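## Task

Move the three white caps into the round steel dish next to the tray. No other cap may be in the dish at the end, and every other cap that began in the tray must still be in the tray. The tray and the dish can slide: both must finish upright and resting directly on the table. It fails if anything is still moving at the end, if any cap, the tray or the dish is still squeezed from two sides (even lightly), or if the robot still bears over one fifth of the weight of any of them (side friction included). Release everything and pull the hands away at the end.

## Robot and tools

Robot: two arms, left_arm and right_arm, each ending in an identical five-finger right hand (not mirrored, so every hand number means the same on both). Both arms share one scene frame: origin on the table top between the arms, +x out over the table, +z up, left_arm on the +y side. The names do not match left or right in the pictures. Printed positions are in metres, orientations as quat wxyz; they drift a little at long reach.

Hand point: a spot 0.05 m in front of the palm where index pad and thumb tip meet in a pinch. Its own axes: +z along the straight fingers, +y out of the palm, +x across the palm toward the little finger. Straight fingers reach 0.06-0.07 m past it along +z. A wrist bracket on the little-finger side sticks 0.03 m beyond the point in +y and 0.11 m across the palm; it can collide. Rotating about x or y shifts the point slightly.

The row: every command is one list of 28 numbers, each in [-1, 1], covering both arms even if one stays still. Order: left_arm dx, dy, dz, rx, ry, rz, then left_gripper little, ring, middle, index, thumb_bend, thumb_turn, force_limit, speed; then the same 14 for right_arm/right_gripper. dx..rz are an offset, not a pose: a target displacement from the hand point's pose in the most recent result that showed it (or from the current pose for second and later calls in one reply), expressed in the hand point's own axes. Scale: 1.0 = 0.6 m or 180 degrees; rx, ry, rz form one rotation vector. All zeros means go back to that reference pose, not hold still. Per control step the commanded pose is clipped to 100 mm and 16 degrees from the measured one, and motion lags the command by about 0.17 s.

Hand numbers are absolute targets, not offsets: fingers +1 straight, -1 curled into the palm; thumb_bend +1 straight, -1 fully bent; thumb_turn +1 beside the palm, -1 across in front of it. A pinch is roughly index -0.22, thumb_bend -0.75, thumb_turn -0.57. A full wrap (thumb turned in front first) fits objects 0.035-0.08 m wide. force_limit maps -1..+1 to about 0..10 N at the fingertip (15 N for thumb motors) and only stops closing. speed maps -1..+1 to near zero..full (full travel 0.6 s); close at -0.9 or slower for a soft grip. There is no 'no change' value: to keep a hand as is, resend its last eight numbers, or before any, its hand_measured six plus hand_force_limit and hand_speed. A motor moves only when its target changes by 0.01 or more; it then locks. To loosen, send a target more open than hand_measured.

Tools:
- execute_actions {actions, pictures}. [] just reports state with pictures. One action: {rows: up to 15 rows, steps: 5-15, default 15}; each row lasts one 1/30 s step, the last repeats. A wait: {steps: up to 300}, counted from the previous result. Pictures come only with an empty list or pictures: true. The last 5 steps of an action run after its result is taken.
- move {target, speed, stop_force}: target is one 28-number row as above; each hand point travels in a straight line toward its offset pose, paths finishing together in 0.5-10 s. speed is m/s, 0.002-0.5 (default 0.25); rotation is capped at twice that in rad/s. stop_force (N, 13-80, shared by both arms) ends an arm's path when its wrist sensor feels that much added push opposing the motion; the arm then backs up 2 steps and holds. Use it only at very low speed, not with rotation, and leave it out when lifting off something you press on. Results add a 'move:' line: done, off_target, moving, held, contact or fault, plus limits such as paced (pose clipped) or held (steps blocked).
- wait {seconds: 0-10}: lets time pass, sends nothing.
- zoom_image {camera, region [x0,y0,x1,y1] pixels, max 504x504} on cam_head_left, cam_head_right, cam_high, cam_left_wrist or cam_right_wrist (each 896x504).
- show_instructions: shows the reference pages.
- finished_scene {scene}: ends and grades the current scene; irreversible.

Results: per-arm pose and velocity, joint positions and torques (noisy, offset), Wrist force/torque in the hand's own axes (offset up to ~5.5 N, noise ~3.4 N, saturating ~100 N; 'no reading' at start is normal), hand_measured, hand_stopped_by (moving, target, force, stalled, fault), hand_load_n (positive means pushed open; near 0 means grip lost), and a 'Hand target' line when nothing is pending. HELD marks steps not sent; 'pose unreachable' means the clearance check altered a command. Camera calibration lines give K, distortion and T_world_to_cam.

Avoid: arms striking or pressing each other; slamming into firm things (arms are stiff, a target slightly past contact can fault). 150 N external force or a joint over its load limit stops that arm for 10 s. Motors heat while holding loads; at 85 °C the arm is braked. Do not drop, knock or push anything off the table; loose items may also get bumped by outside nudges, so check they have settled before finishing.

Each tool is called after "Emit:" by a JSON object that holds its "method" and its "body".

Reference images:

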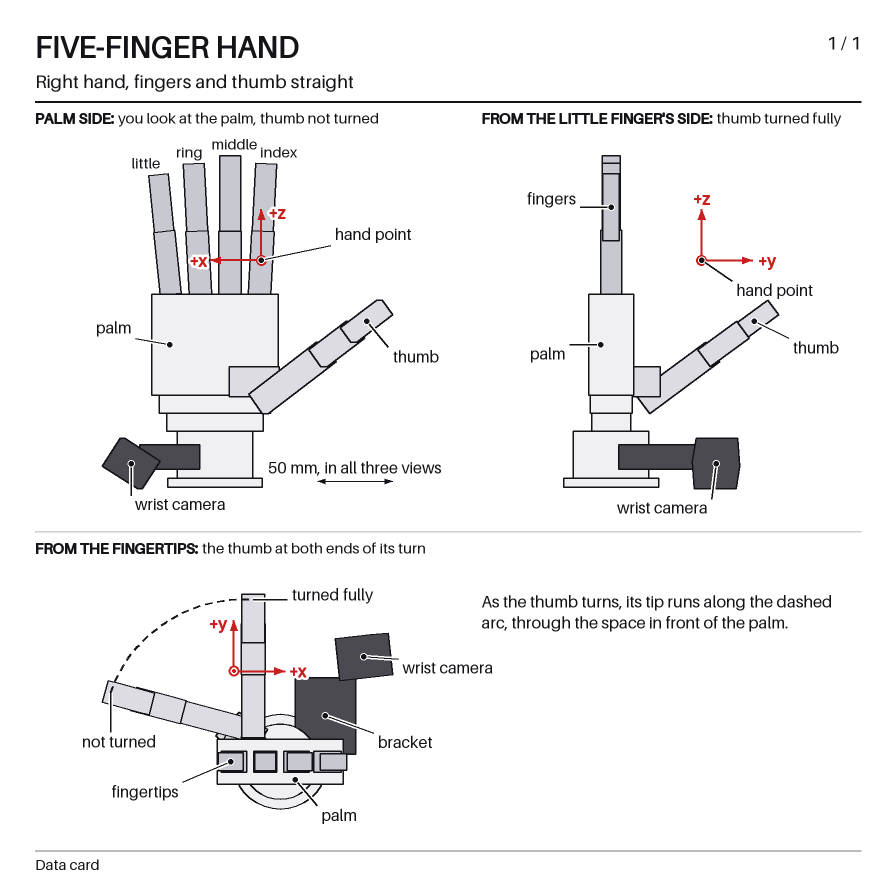

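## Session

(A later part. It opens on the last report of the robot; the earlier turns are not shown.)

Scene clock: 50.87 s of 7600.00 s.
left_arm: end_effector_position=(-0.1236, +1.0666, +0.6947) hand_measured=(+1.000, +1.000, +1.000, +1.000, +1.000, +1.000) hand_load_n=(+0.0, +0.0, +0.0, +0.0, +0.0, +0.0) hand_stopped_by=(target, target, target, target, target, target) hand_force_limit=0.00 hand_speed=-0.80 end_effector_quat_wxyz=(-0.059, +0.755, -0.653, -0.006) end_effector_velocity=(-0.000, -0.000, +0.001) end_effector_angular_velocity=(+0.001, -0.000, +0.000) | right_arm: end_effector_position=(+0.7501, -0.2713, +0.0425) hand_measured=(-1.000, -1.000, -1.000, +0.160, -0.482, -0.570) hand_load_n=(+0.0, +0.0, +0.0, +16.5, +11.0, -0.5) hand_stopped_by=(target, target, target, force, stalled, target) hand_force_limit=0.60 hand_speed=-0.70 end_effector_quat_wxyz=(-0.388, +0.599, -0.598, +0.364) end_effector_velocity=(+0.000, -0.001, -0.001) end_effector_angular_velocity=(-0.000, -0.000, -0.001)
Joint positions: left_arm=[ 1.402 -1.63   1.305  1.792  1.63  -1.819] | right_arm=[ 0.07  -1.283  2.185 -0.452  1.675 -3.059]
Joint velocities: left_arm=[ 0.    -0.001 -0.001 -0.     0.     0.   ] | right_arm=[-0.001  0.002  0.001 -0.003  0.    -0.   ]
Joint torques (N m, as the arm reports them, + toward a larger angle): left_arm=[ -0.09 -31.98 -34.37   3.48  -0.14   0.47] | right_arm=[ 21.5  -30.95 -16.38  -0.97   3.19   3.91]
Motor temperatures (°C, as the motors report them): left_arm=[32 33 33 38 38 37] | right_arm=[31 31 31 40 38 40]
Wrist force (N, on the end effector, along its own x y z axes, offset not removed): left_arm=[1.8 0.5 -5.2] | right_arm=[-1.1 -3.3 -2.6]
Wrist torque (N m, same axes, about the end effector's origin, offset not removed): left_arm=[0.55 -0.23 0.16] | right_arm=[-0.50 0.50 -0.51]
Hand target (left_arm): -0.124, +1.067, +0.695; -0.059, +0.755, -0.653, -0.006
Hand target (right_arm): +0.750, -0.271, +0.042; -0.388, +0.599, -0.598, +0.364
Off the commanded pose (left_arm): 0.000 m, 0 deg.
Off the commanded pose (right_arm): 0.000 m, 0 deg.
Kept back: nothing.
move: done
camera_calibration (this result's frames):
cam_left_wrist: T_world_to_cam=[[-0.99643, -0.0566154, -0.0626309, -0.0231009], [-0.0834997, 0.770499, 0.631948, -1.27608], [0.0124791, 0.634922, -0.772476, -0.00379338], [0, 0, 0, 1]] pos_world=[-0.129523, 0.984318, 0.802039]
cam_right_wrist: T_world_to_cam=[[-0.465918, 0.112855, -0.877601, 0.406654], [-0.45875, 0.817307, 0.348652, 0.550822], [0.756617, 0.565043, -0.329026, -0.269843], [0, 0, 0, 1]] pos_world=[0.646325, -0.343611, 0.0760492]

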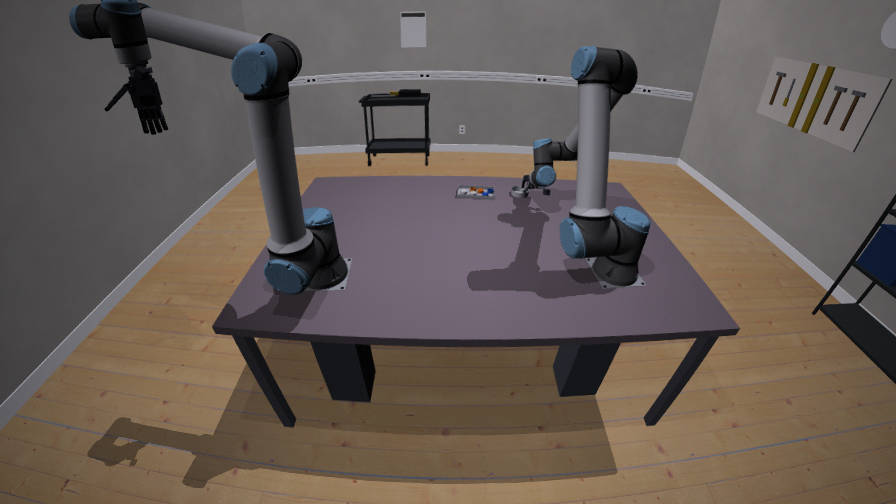

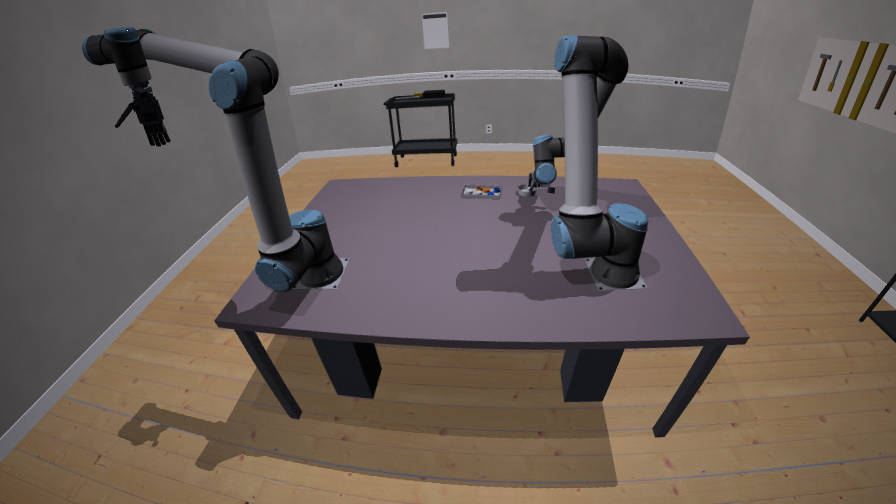

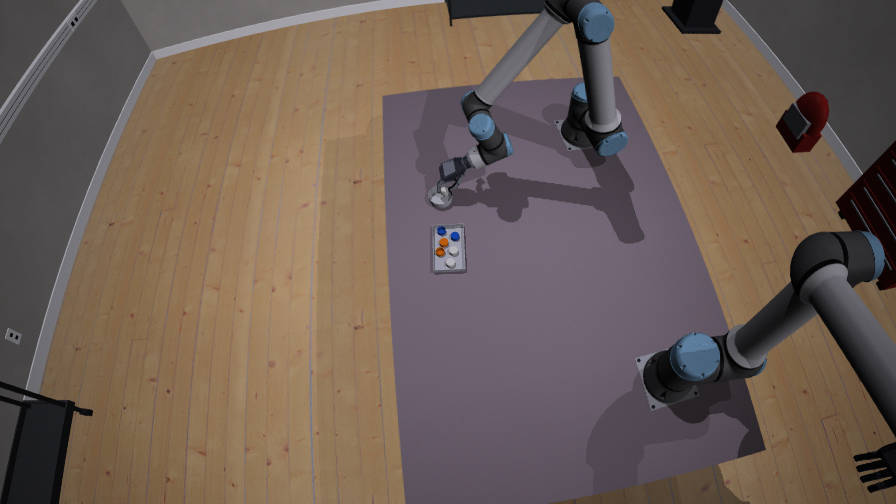

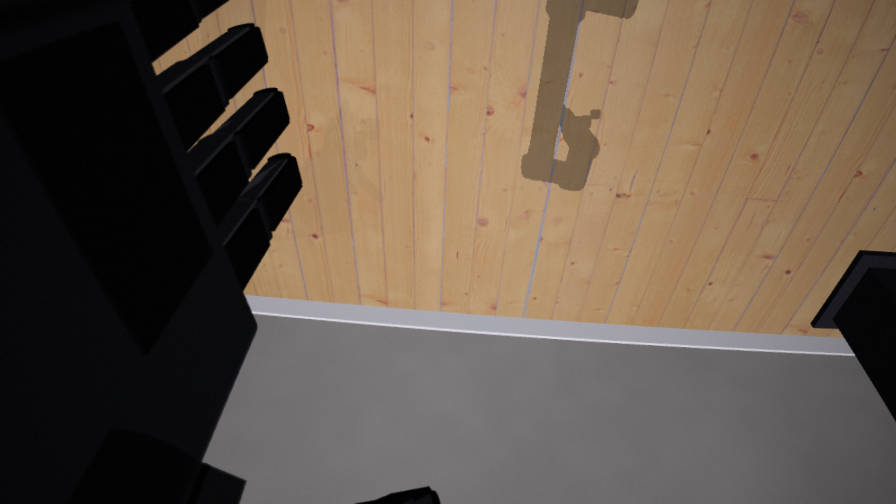

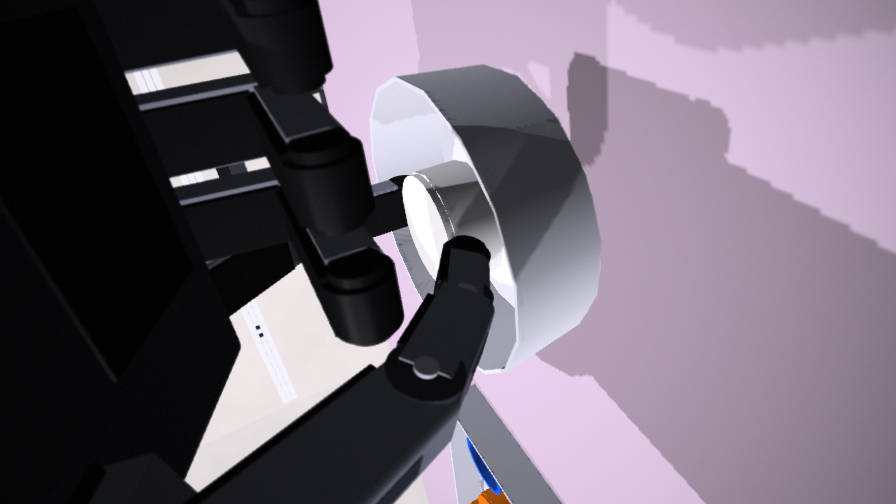

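Emit:
{"method": "move", "body": {"target": [0,0,0,0,0,0,1,1,1,1,1,1,0,-0.8, 0,-0.006,0.008,0,0,0,-1,-1,-1,-0.4,-0.5,-0.57,0.6,-0.7], "speed": 0.02}}

Emit:
{"method": "move", "body": {"target": [0,0,0,0,0,0,1,1,1,1,1,1,0,-0.8, 0,0,0,0,0,0,-1,-1,-1,0.35,-0.42,-0.57,0.6,-0.3]}}

Emit:
{"method": "move", "body": {"target": [0,0,0,0,0,0,1,1,1,1,1,1,0,-0.8, 0,-0.09,-0.042,0,0,0,-1,-1,-1,0.45,-0.4,-0.57,0.6,-0.3], "speed": 0.1}}

Scene clock: 51.90 s of 7600.00 s.
left_arm: end_effector_position=(-0.1236, +1.0666, +0.6947) hand_measured=(+1.000, +1.000, +1.000, +1.000, +1.000, +1.000) hand_load_n=(+0.0, +0.0, +0.0, +0.0, +0.0, +0.0) hand_stopped_by=(target, target, target, target, target, target) hand_force_limit=0.00 hand_speed=-0.80 end_effector_quat_wxyz=(-0.059, +0.755, -0.653, -0.006) end_effector_velocity=(+0.001, +0.000, +0.000) end_effector_angular_velocity=(+0.000, -0.000, -0.001) | right_arm: end_effector_position=(+0.7558, -0.2711, +0.0437) hand_measured=(-1.000, -1.000, -1.000, +0.160, -0.482, -0.570) hand_load_n=(+0.0, +0.0, +0.0, +16.5, +11.0, -0.5) hand_stopped_by=(target, target, target, force, stalled, target) hand_force_limit=0.60 hand_speed=-0.70 end_effector_quat_wxyz=(-0.388, +0.599, -0.598, +0.364) end_effector_velocity=(+0.002, -0.000, +0.001) end_effector_angular_velocity=(-0.000, -0.001, -0.000)
Joint positions: left_arm=[ 1.402 -1.63   1.305  1.792  1.63  -1.819] | right_arm=[ 0.068 -1.278  2.175 -0.446  1.674 -3.06 ]
Joint velocities: left_arm=[-0.001  0.    -0.     0.    -0.    -0.   ] | right_arm=[-0.001  0.001 -0.003  0.001 -0.001 -0.001]
Joint torques (N m, as the arm reports them, + toward a larger angle): left_arm=[  1.4  -32.89 -33.04   3.44   0.06   0.18] | right_arm=[-23.1  -24.62 -33.93   2.89  -2.58  -4.23]
Motor temperatures (°C, as the motors report them): left_arm=[32 33 33 38 38 37] | right_arm=[31 31 31 40 38 40]
Wrist force (N, on the end effector, along its own x y z axes, offset not removed): left_arm=[1.0 0.1 -7.1] | right_arm=[-1.0 -0.6 -0.8]
Wrist torque (N m, same axes, about the end effector's origin, offset not removed): left_arm=[0.64 0.16 0.23] | right_arm=[-0.21 0.40 -0.34]
Hand target (left_arm): -0.124, +1.067, +0.695; -0.059, +0.755, -0.653, -0.006
Hand target (right_arm): +0.756, -0.271, +0.044; -0.388, +0.599, -0.598, +0.364
Off the commanded pose (left_arm): 0.000 m, 0 deg.
Off the commanded pose (right_arm): 0.000 m, 0 deg.
Kept back: nothing.
move: done
camera_calibration (this result's frames):
cam_left_wrist: T_world_to_cam=[[-0.99643, -0.0566156, -0.0626308, -0.0231007], [-0.0834999, 0.770499, 0.631949, -1.27608], [0.0124789, 0.634922, -0.772476, -0.00379361], [0, 0, 0, 1]] pos_world=[-0.129523, 0.984318, 0.802039]
cam_right_wrist: T_world_to_cam=[[-0.465919, 0.112838, -0.877603, 0.410304], [-0.458791, 0.817283, 0.348655, 0.552989], [0.756591, 0.565081, -0.329019, -0.273859], [0, 0, 0, 1]] pos_world=[0.652074, -0.343493, 0.0771774]

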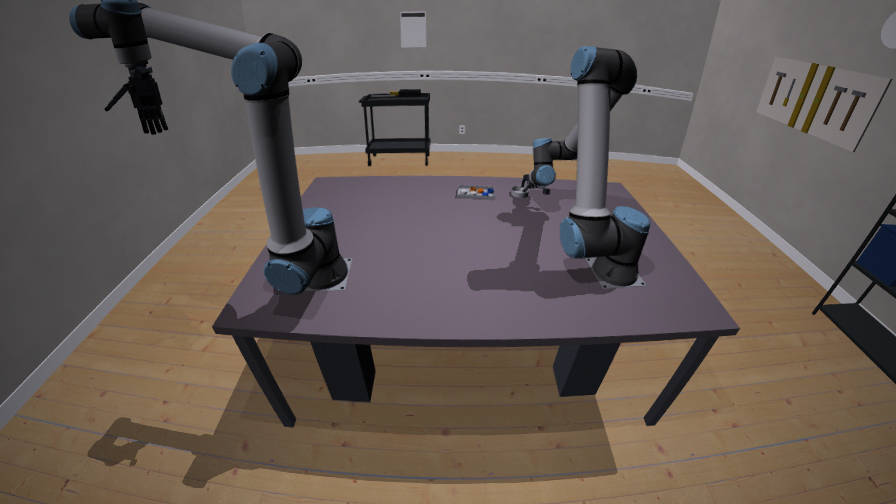

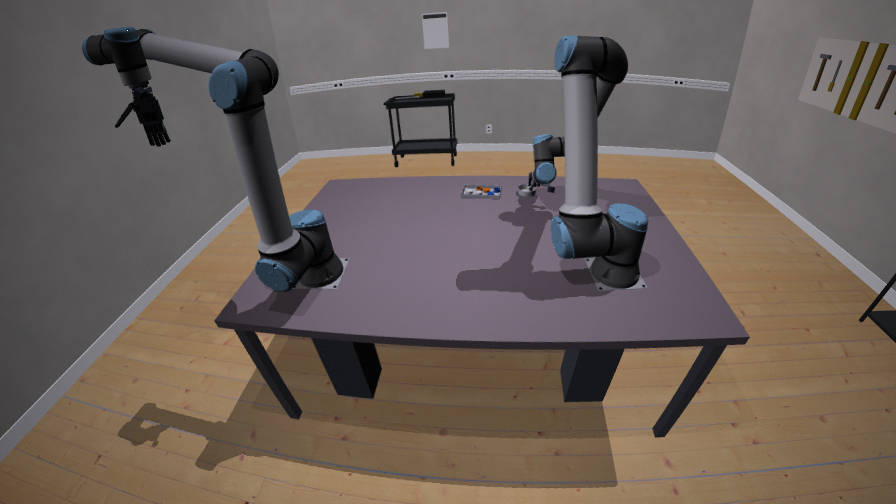

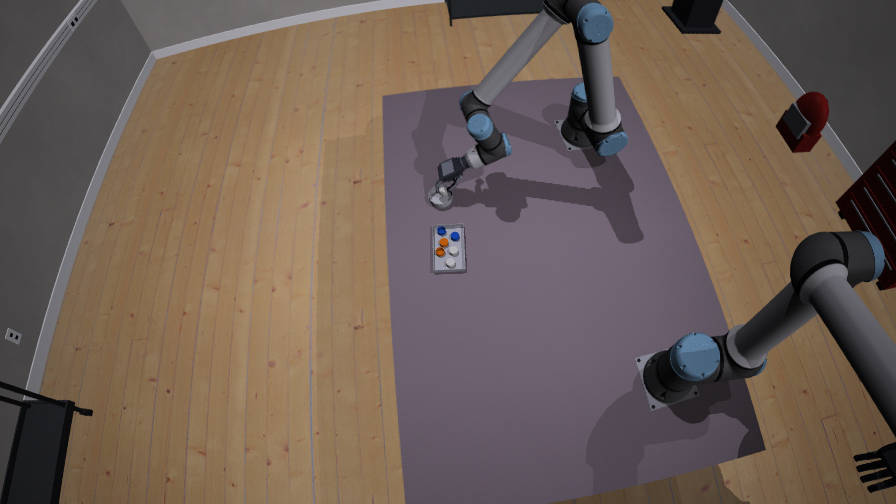

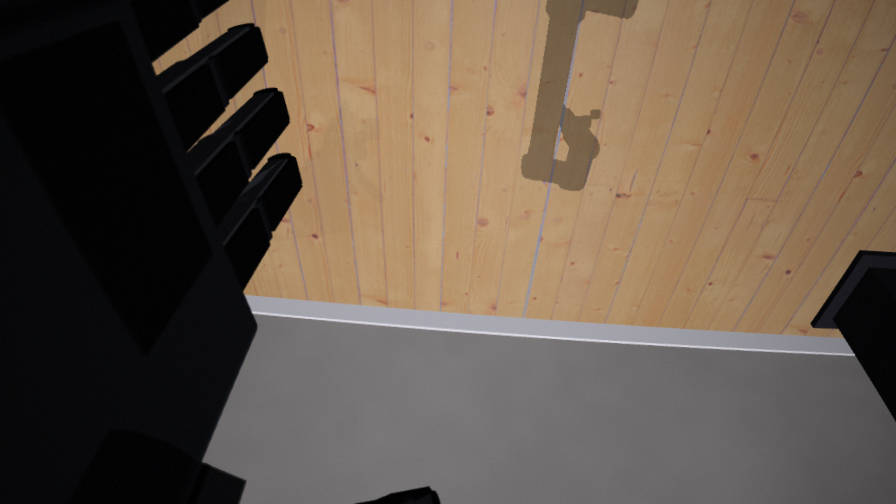

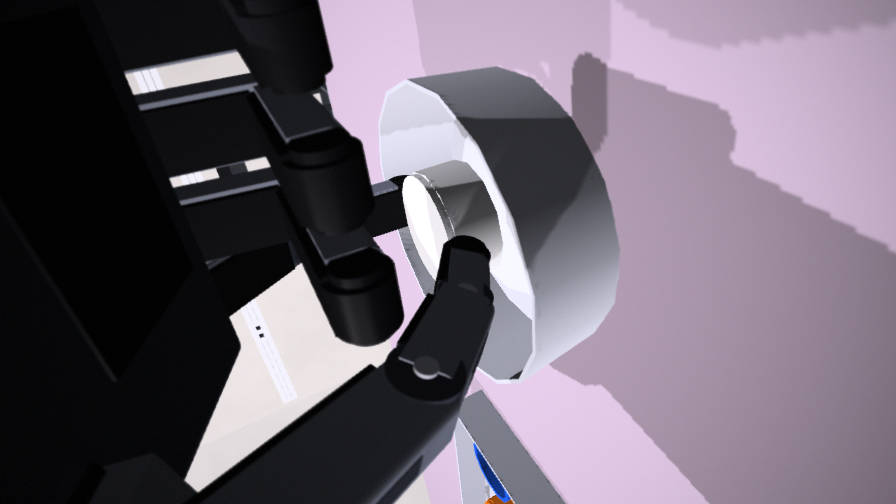

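Scene clock: 52.40 s of 7600.00 s.
left_arm: end_effector_position=(-0.1236, +1.0666, +0.6947) hand_measured=(+1.000, +1.000, +1.000, +1.000, +1.000, +1.000) hand_load_n=(+0.0, +0.0, +0.0, +0.0, +0.0, +0.0) hand_stopped_by=(target, target, target, target, target, target) hand_force_limit=0.00 hand_speed=-0.80 end_effector_quat_wxyz=(-0.059, +0.755, -0.653, -0.006) end_effector_velocity=(+0.000, +0.000, +0.000) end_effector_angular_velocity=(+0.000, -0.000, -0.001) | right_arm: end_effector_position=(+0.7559, -0.2711, +0.0437) hand_measured=(-1.000, -1.000, -1.000, +0.350, -0.420, -0.570) hand_load_n=(+0.0, +0.0, +0.0, +0.0, +0.0, +0.0) hand_stopped_by=(target, target, target, target, target, target) hand_force_limit=0.60 hand_speed=-0.30 end_effector_quat_wxyz=(-0.388, +0.599, -0.598, +0.364) end_effector_velocity=(-0.000, -0.000, -0.000) end_effector_angular_velocity=(-0.000, +0.001, +0.000)
Joint positions: left_arm=[ 1.402 -1.63   1.305  1.792  1.63  -1.819] | right_arm=[ 0.068 -1.278  2.175 -0.446  1.674 -3.06 ]
Joint velocities: left_arm=[-0.001 -0.    -0.     0.     0.    -0.   ] | right_arm=[-0.     0.001 -0.     0.    -0.001 -0.   ]
Joint torques (N m, as the arm reports them, + toward a larger angle): left_arm=[  0.48 -31.87 -34.57   3.14  -0.14   0.39] | right_arm=[-18.19 -42.95 -23.92   0.79  -2.2   -3.5 ]
Motor temperatures (°C, as the motors report them): left_arm=[32 33 33 38 38 37] | right_arm=[31 31 31 40 38 40]
Wrist force (N, on the end effector, along its own x y z axes, offset not removed): left_arm=[1.5 4.3 -3.4] | right_arm=[-1.1 -0.9 -2.1]
Wrist torque (N m, same axes, about the end effector's origin, offset not removed): left_arm=[1.19 -0.34 0.42] | right_arm=[-0.15 0.44 -0.33]
Hand target (left_arm): -0.124, +1.067, +0.695; -0.059, +0.755, -0.653, -0.006
Hand target (right_arm): +0.756, -0.271, +0.044; -0.388, +0.599, -0.598, +0.364
Off the commanded pose (left_arm): 0.000 m, 0 deg.
Off the commanded pose (right_arm): 0.000 m, 0 deg.
Kept back: nothing.
move: done
camera_calibration (this result's frames):
cam_left_wrist: T_world_to_cam=[[-0.99643, -0.0566157, -0.0626309, -0.0231006], [-0.0834999, 0.770499, 0.631949, -1.27608], [0.0124789, 0.634922, -0.772476, -0.00379358], [0, 0, 0, 1]] pos_world=[-0.129523, 0.984318, 0.802039]
cam_right_wrist: T_world_to_cam=[[-0.46592, 0.112838, -0.877603, 0.410331], [-0.458788, 0.817285, 0.348653, 0.553006], [0.756593, 0.565078, -0.329021, -0.273887], [0, 0, 0, 1]] pos_world=[0.652115, -0.343497, 0.0771861]

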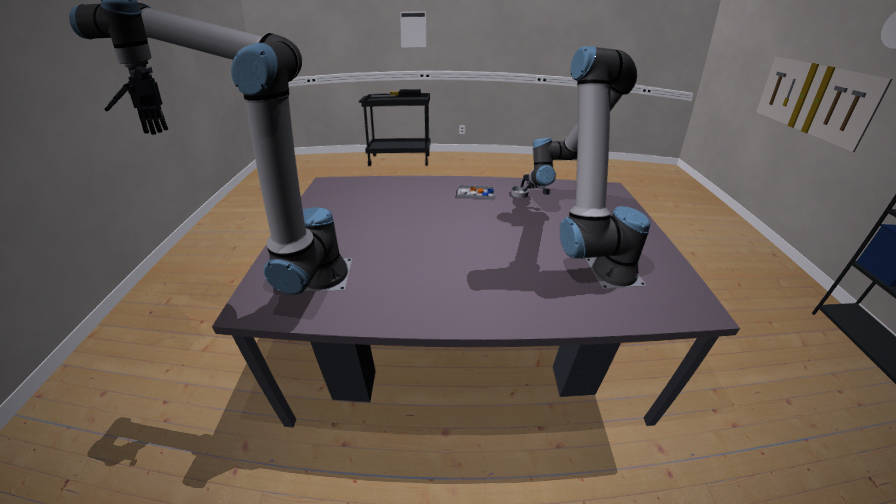

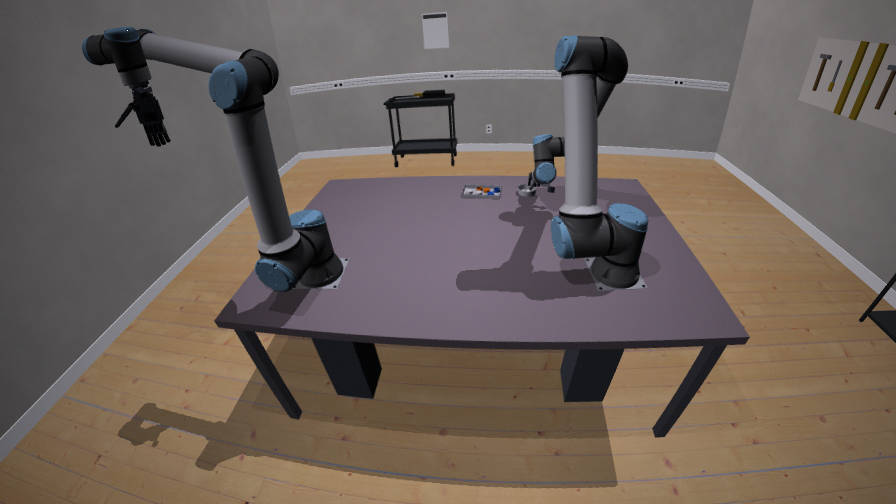

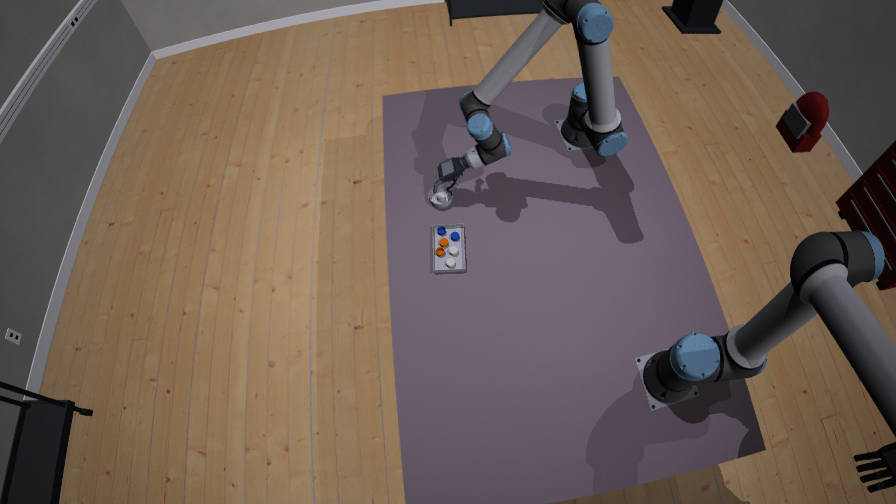

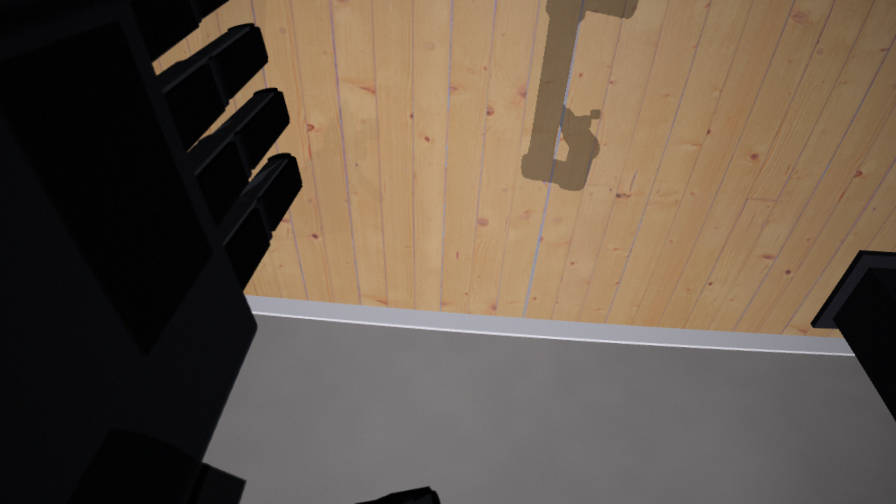

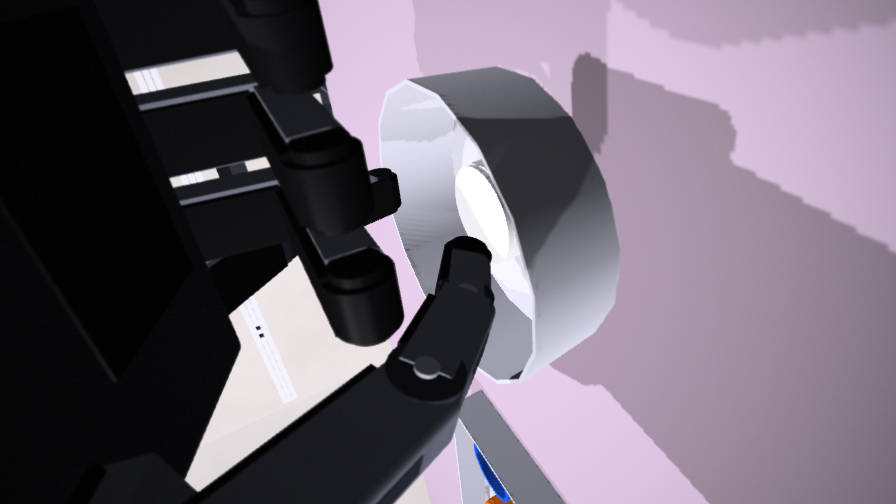

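Scene clock: 53.43 s of 7600.00 s.
left_arm: end_effector_position=(-0.1236, +1.0666, +0.6947) hand_measured=(+1.000, +1.000, +1.000, +1.000, +1.000, +1.000) hand_load_n=(+0.0, +0.0, +0.0, +0.0, +0.0, +0.0) hand_stopped_by=(target, target, target, target, target, target) hand_force_limit=0.00 hand_speed=-0.80 end_effector_quat_wxyz=(-0.059, +0.755, -0.653, -0.006) end_effector_velocity=(-0.000, -0.000, +0.000) end_effector_angular_velocity=(+0.000, -0.000, +0.000) | right_arm: end_effector_position=(+0.7567, -0.2728, +0.1031) hand_measured=(-1.000, -1.000, -1.000, +0.450, -0.400, -0.570) hand_load_n=(+0.0, +0.0, +0.0, +0.0, +0.0, +0.0) hand_stopped_by=(target, target, target, target, target, target) hand_force_limit=0.60 hand_speed=-0.30 end_effector_quat_wxyz=(-0.388, +0.599, -0.598, +0.364) end_effector_velocity=(+0.000, +0.000, +0.001) end_effector_angular_velocity=(+0.000, +0.000, +0.000)
Joint positions: left_arm=[ 1.402 -1.63   1.305  1.792  1.63  -1.819] | right_arm=[ 0.064 -1.364  2.14  -0.326  1.671 -3.062]
Joint velocities: left_arm=[ 0.001 -0.     0.    -0.     0.     0.   ] | right_arm=[ 0.    -0.002 -0.001  0.003 -0.     0.   ]
Joint torques (N m, as the arm reports them, + toward a larger angle): left_arm=[ -2.33 -30.33 -34.17   3.67  -0.18   0.63] | right_arm=[-21.37 -58.87 -36.88   3.19  -2.12  -4.4 ]
Motor temperatures (°C, as the motors report them): left_arm=[32 33 33 38 38 37] | right_arm=[31 31 31 40 38 40]
Wrist force (N, on the end effector, along its own x y z axes, offset not removed): left_arm=[2.6 1.8 -4.6] | right_arm=[-1.8 -3.1 -0.1]
Wrist torque (N m, same axes, about the end effector's origin, offset not removed): left_arm=[0.84 -0.19 0.50] | right_arm=[-0.57 0.56 -0.48]
Hand target (left_arm): -0.124, +1.067, +0.695; -0.059, +0.755, -0.653, -0.006
Hand target (right_arm): +0.757, -0.273, +0.103; -0.388, +0.599, -0.598, +0.364
Off the commanded pose (left_arm): 0.000 m, 0 deg.
Off the commanded pose (right_arm): 0.000 m, 0 deg.
Kept back: nothing.
move: done
camera_calibration (this result's frames):
cam_left_wrist: T_world_to_cam=[[-0.99643, -0.0566158, -0.0626309, -0.0231005], [-0.0835, 0.770499, 0.631949, -1.27608], [0.0124788, 0.634922, -0.772476, -0.00379369], [0, 0, 0, 1]] pos_world=[-0.129523, 0.984318, 0.802039]
cam_right_wrist: T_world_to_cam=[[-0.465918, 0.112837, -0.877604, 0.463019], [-0.458788, 0.817285, 0.348652, 0.533985], [0.756593, 0.565077, -0.32902, -0.254043], [0, 0, 0, 1]] pos_world=[0.652922, -0.34511, 0.136587]

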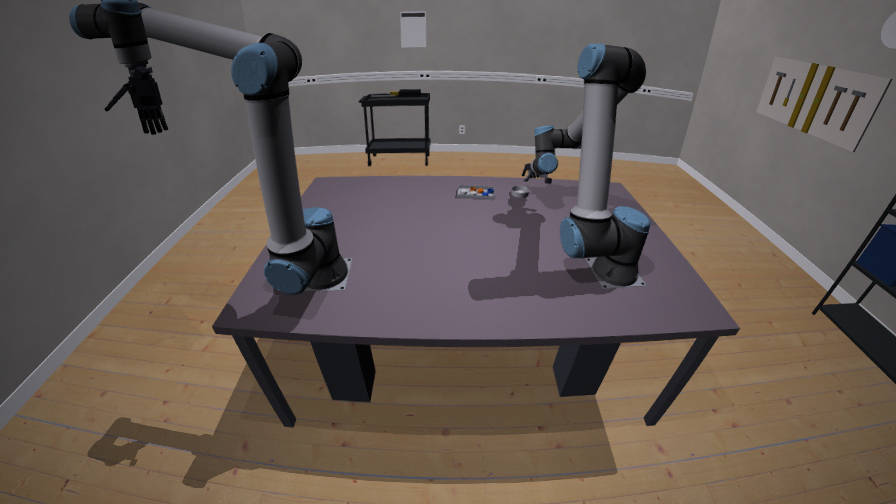

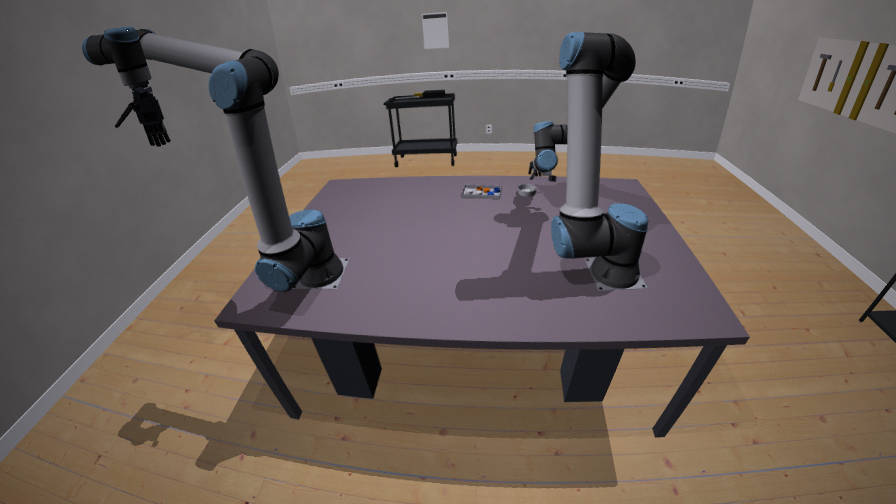

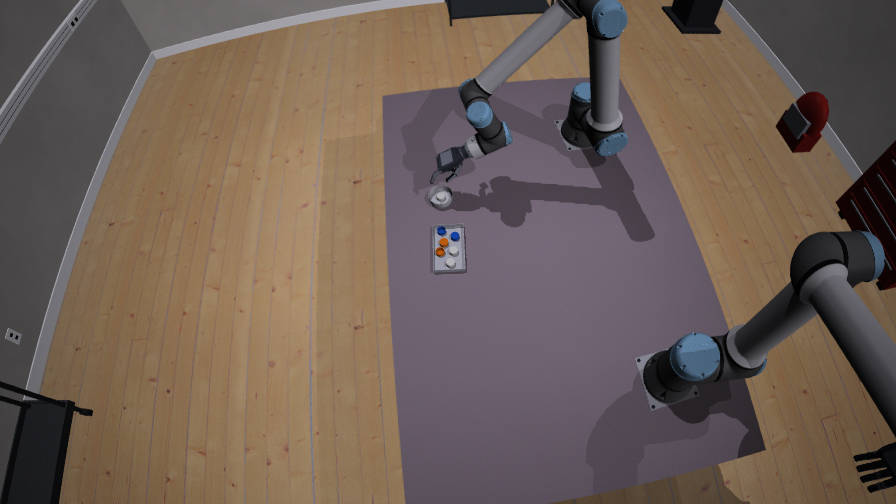

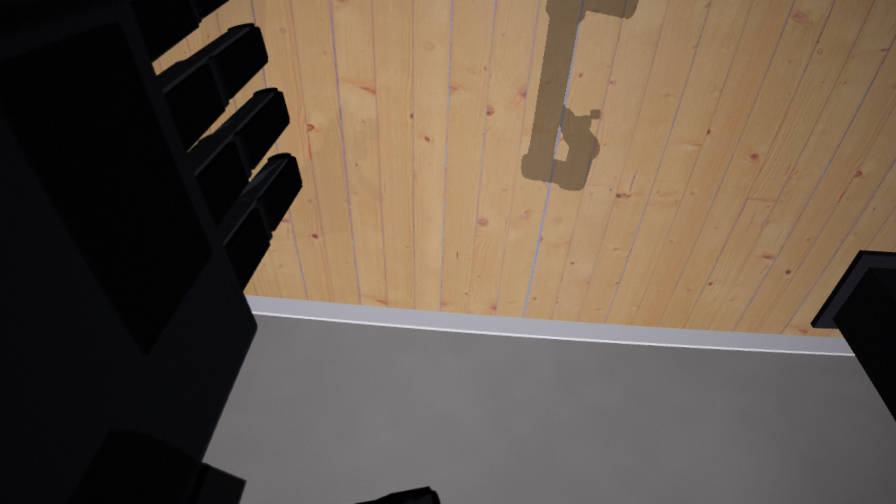

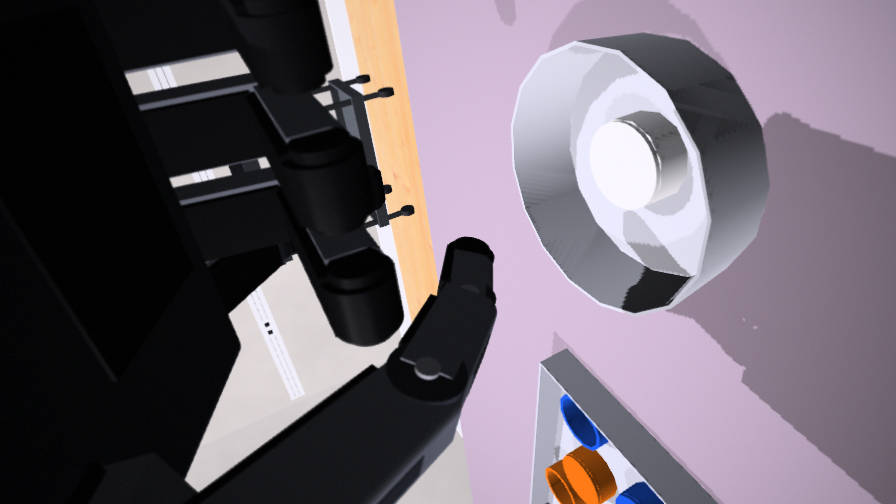

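Emit:
{"method": "execute_actions", "body": {"actions": []}}

Scene clock: 54.07 s of 7600.00 s.
left_arm: end_effector_position=(-0.1236, +1.0666, +0.6947) hand_measured=(+1.000, +1.000, +1.000, +1.000, +1.000, +1.000) hand_load_n=(+0.0, +0.0, +0.0, +0.0, +0.0, +0.0) hand_stopped_by=(target, target, target, target, target, target) hand_force_limit=0.00 hand_speed=-0.80 end_effector_quat_wxyz=(-0.059, +0.755, -0.653, -0.006) end_effector_velocity=(-0.000, +0.000, -0.000) end_effector_angular_velocity=(+0.000, +0.000, -0.000) | right_arm: end_effector_position=(+0.7567, -0.2728, +0.1032) hand_measured=(-1.000, -1.000, -1.000, +0.450, -0.400, -0.570) hand_load_n=(+0.0, +0.0, +0.0, +0.0, +0.0, +0.0) hand_stopped_by=(target, target, target, target, target, target) hand_force_limit=0.60 hand_speed=-0.30 end_effector_quat_wxyz=(-0.388, +0.599, -0.598, +0.364) end_effector_velocity=(-0.001, +0.001, -0.000) end_effector_angular_velocity=(-0.000, +0.000, +0.002)
Joint positions: left_arm=[ 1.402 -1.63   1.305  1.792  1.63  -1.819] | right_arm=[ 0.064 -1.364  2.14  -0.325  1.671 -3.062]
Joint velocities: left_arm=[ 0.     0.    -0.    -0.     0.     0.001] | right_arm=[ 0.002 -0.    -0.     0.     0.    -0.   ]
Joint torques (N m, as the arm reports them, + toward a larger angle): left_arm=[  1.65 -31.57 -33.56   3.26  -0.27   0.97] | right_arm=[-21.36 -57.1  -36.49   2.45  -2.57  -4.32]
Motor temperatures (°C, as the motors report them): left_arm=[32 33 33 38 38 37] | right_arm=[31 31 31 40 38 40]
Wrist force (N, on the end effector, along its own x y z axes, offset not removed): left_arm=[2.0 2.0 -5.1] | right_arm=[-2.4 -1.1 -2.9]
Wrist torque (N m, same axes, about the end effector's origin, offset not removed): left_arm=[0.87 -0.35 0.44] | right_arm=[-0.16 0.61 -0.45]
Hand target (left_arm): -0.124, +1.067, +0.695; -0.059, +0.755, -0.653, -0.006
Hand target (right_arm): +0.757, -0.273, +0.103; -0.388, +0.599, -0.598, +0.364
Off the commanded pose (left_arm): 0.000 m, 0 deg.
Off the commanded pose (right_arm): 0.000 m, 0 deg.
Kept back: nothing.
Steps of this call (steps 1 to 19: nothing new was sent). Readings (end_effector_position | what the end effector reports):
1: left_arm (-0.1236, +1.0666, +0.6947) | right_arm (+0.7567, -0.2728, +0.1031) | left_arm hand_measured=(+1.000, +1.000, +1.000, +1.000, +1.000, +1.000) hand_load_n=(+0.0, +0.0, +0.0, +0.0, +0.0, +0.0) hand_stopped_by=(target, target, target, target, target, target) hand_force_limit=0.00 hand_speed=-0.80 | right_arm hand_measured=(-1.000, -1.000, -1.000, +0.450, -0.400, -0.570) hand_load_n=(+0.0, +0.0, +0.0, +0.0, +0.0, +0.0) hand_stopped_by=(target, target, target, target, target, target) hand_force_limit=0.60 hand_speed=-0.30
2: left_arm (-0.1236, +1.0666, +0.6947) | right_arm (+0.7567, -0.2728, +0.1031) | left_arm hand_measured=(+1.000, +1.000, +1.000, +1.000, +1.000, +1.000) hand_load_n=(+0.0, +0.0, +0.0, +0.0, +0.0, +0.0) hand_stopped_by=(target, target, target, target, target, target) hand_force_limit=0.00 hand_speed=-0.80 | right_arm hand_measured=(-1.000, -1.000, -1.000, +0.450, -0.400, -0.570) hand_load_n=(+0.0, +0.0, +0.0, +0.0, +0.0, +0.0) hand_stopped_by=(target, target, target, target, target, target) hand_force_limit=0.60 hand_speed=-0.30
4: left_arm (-0.1236, +1.0666, +0.6947) | right_arm (+0.7567, -0.2728, +0.1032) | left_arm hand_measured=(+1.000, +1.000, +1.000, +1.000, +1.000, +1.000) hand_load_n=(+0.0, +0.0, +0.0, +0.0, +0.0, +0.0) hand_stopped_by=(target, target, target, target, target, target) hand_force_limit=0.00 hand_speed=-0.80 | right_arm hand_measured=(-1.000, -1.000, -1.000, +0.450, -0.400, -0.570) hand_load_n=(+0.0, +0.0, +0.0, +0.0, +0.0, +0.0) hand_stopped_by=(target, target, target, target, target, target) hand_force_limit=0.60 hand_speed=-0.30
8: left_arm (-0.1236, +1.0666, +0.6947) | right_arm (+0.7567, -0.2728, +0.1032) | left_arm hand_measured=(+1.000, +1.000, +1.000, +1.000, +1.000, +1.000) hand_load_n=(+0.0, +0.0, +0.0, +0.0, +0.0, +0.0) hand_stopped_by=(target, target, target, target, target, target) hand_force_limit=0.00 hand_speed=-0.80 | right_arm hand_measured=(-1.000, -1.000, -1.000, +0.450, -0.400, -0.570) hand_load_n=(+0.0, +0.0, +0.0, +0.0, +0.0, +0.0) hand_stopped_by=(target, target, target, target, target, target) hand_force_limit=0.60 hand_speed=-0.30
19: the state above
camera_calibration (this result's frames):
cam_left_wrist: T_world_to_cam=[[-0.99643, -0.0566154, -0.0626309, -0.0231008], [-0.0834998, 0.770499, 0.631948, -1.27608], [0.012479, 0.634922, -0.772476, -0.00379355], [0, 0, 0, 1]] pos_world=[-0.129523, 0.984318, 0.802039]
cam_right_wrist: T_world_to_cam=[[-0.46592, 0.112837, -0.877603, 0.463136], [-0.458788, 0.817285, 0.348653, 0.533947], [0.756593, 0.565077, -0.329021, -0.254004], [0, 0, 0, 1]] pos_world=[0.65293, -0.345114, 0.136715]

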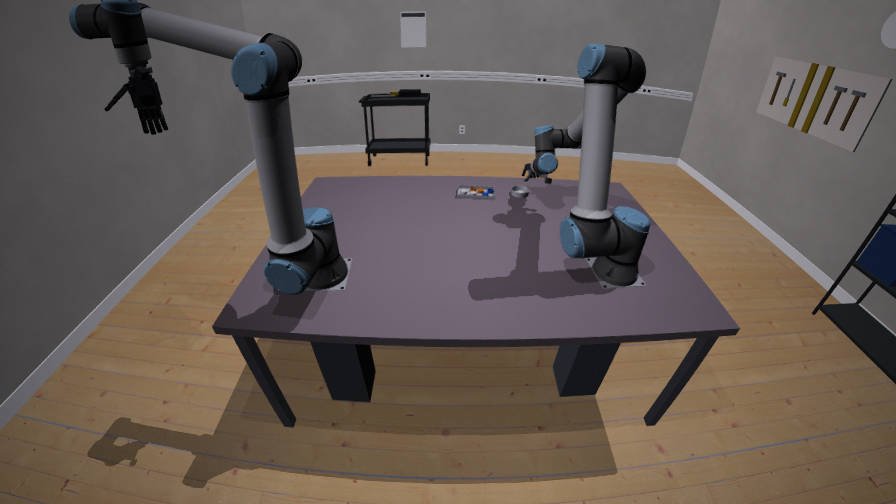

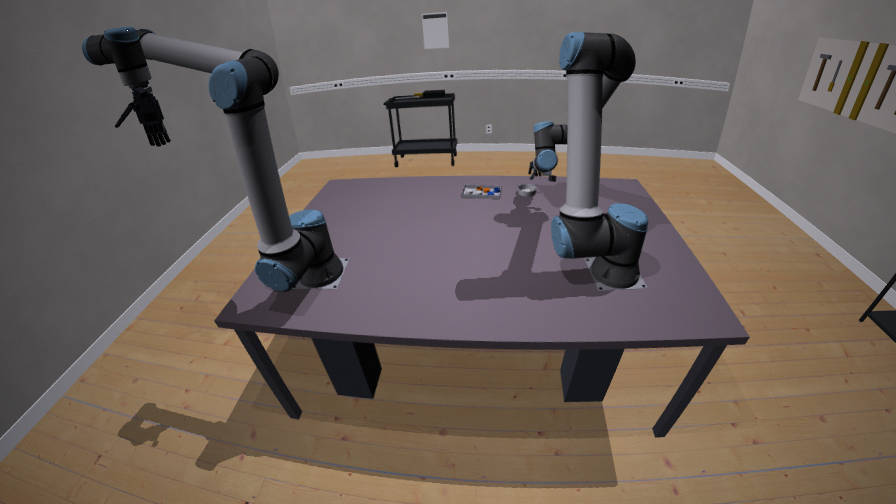

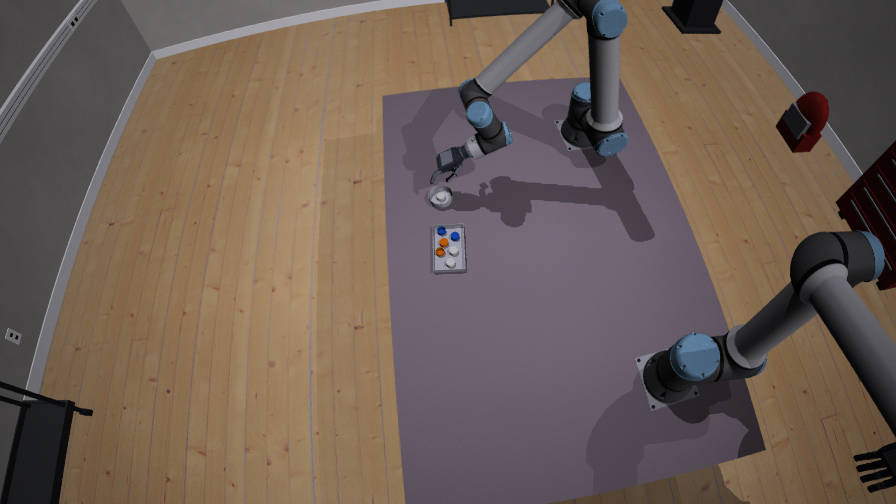

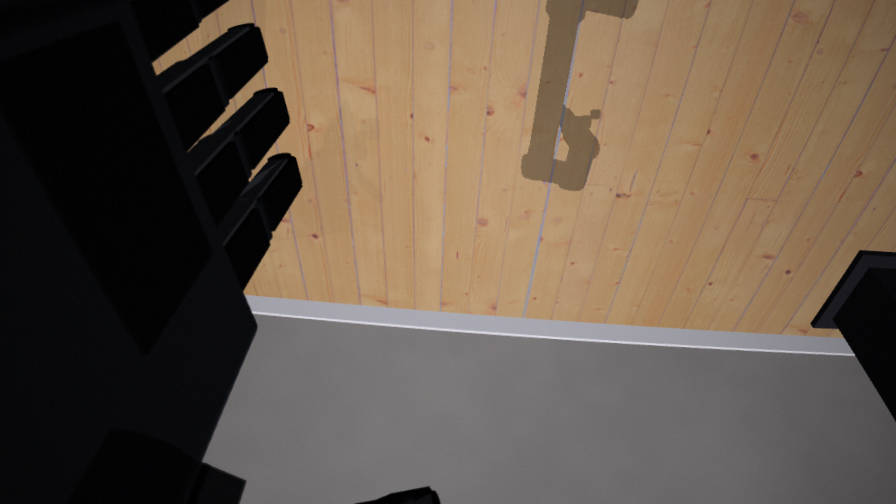

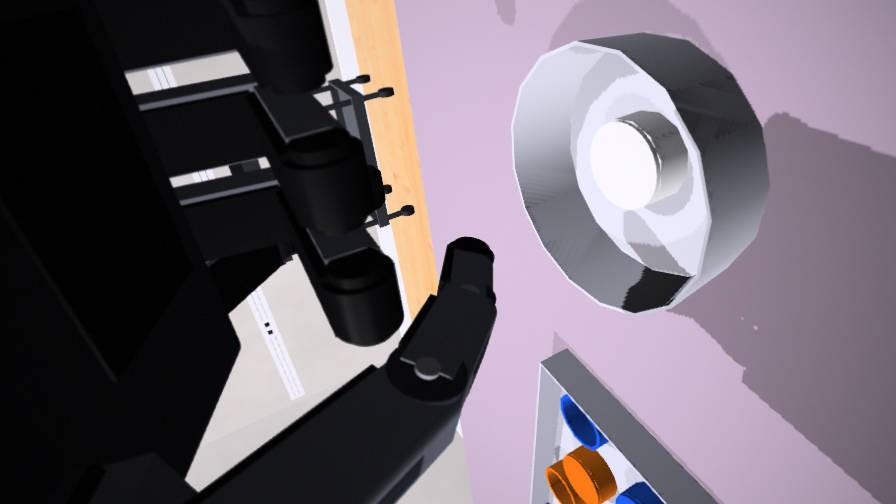

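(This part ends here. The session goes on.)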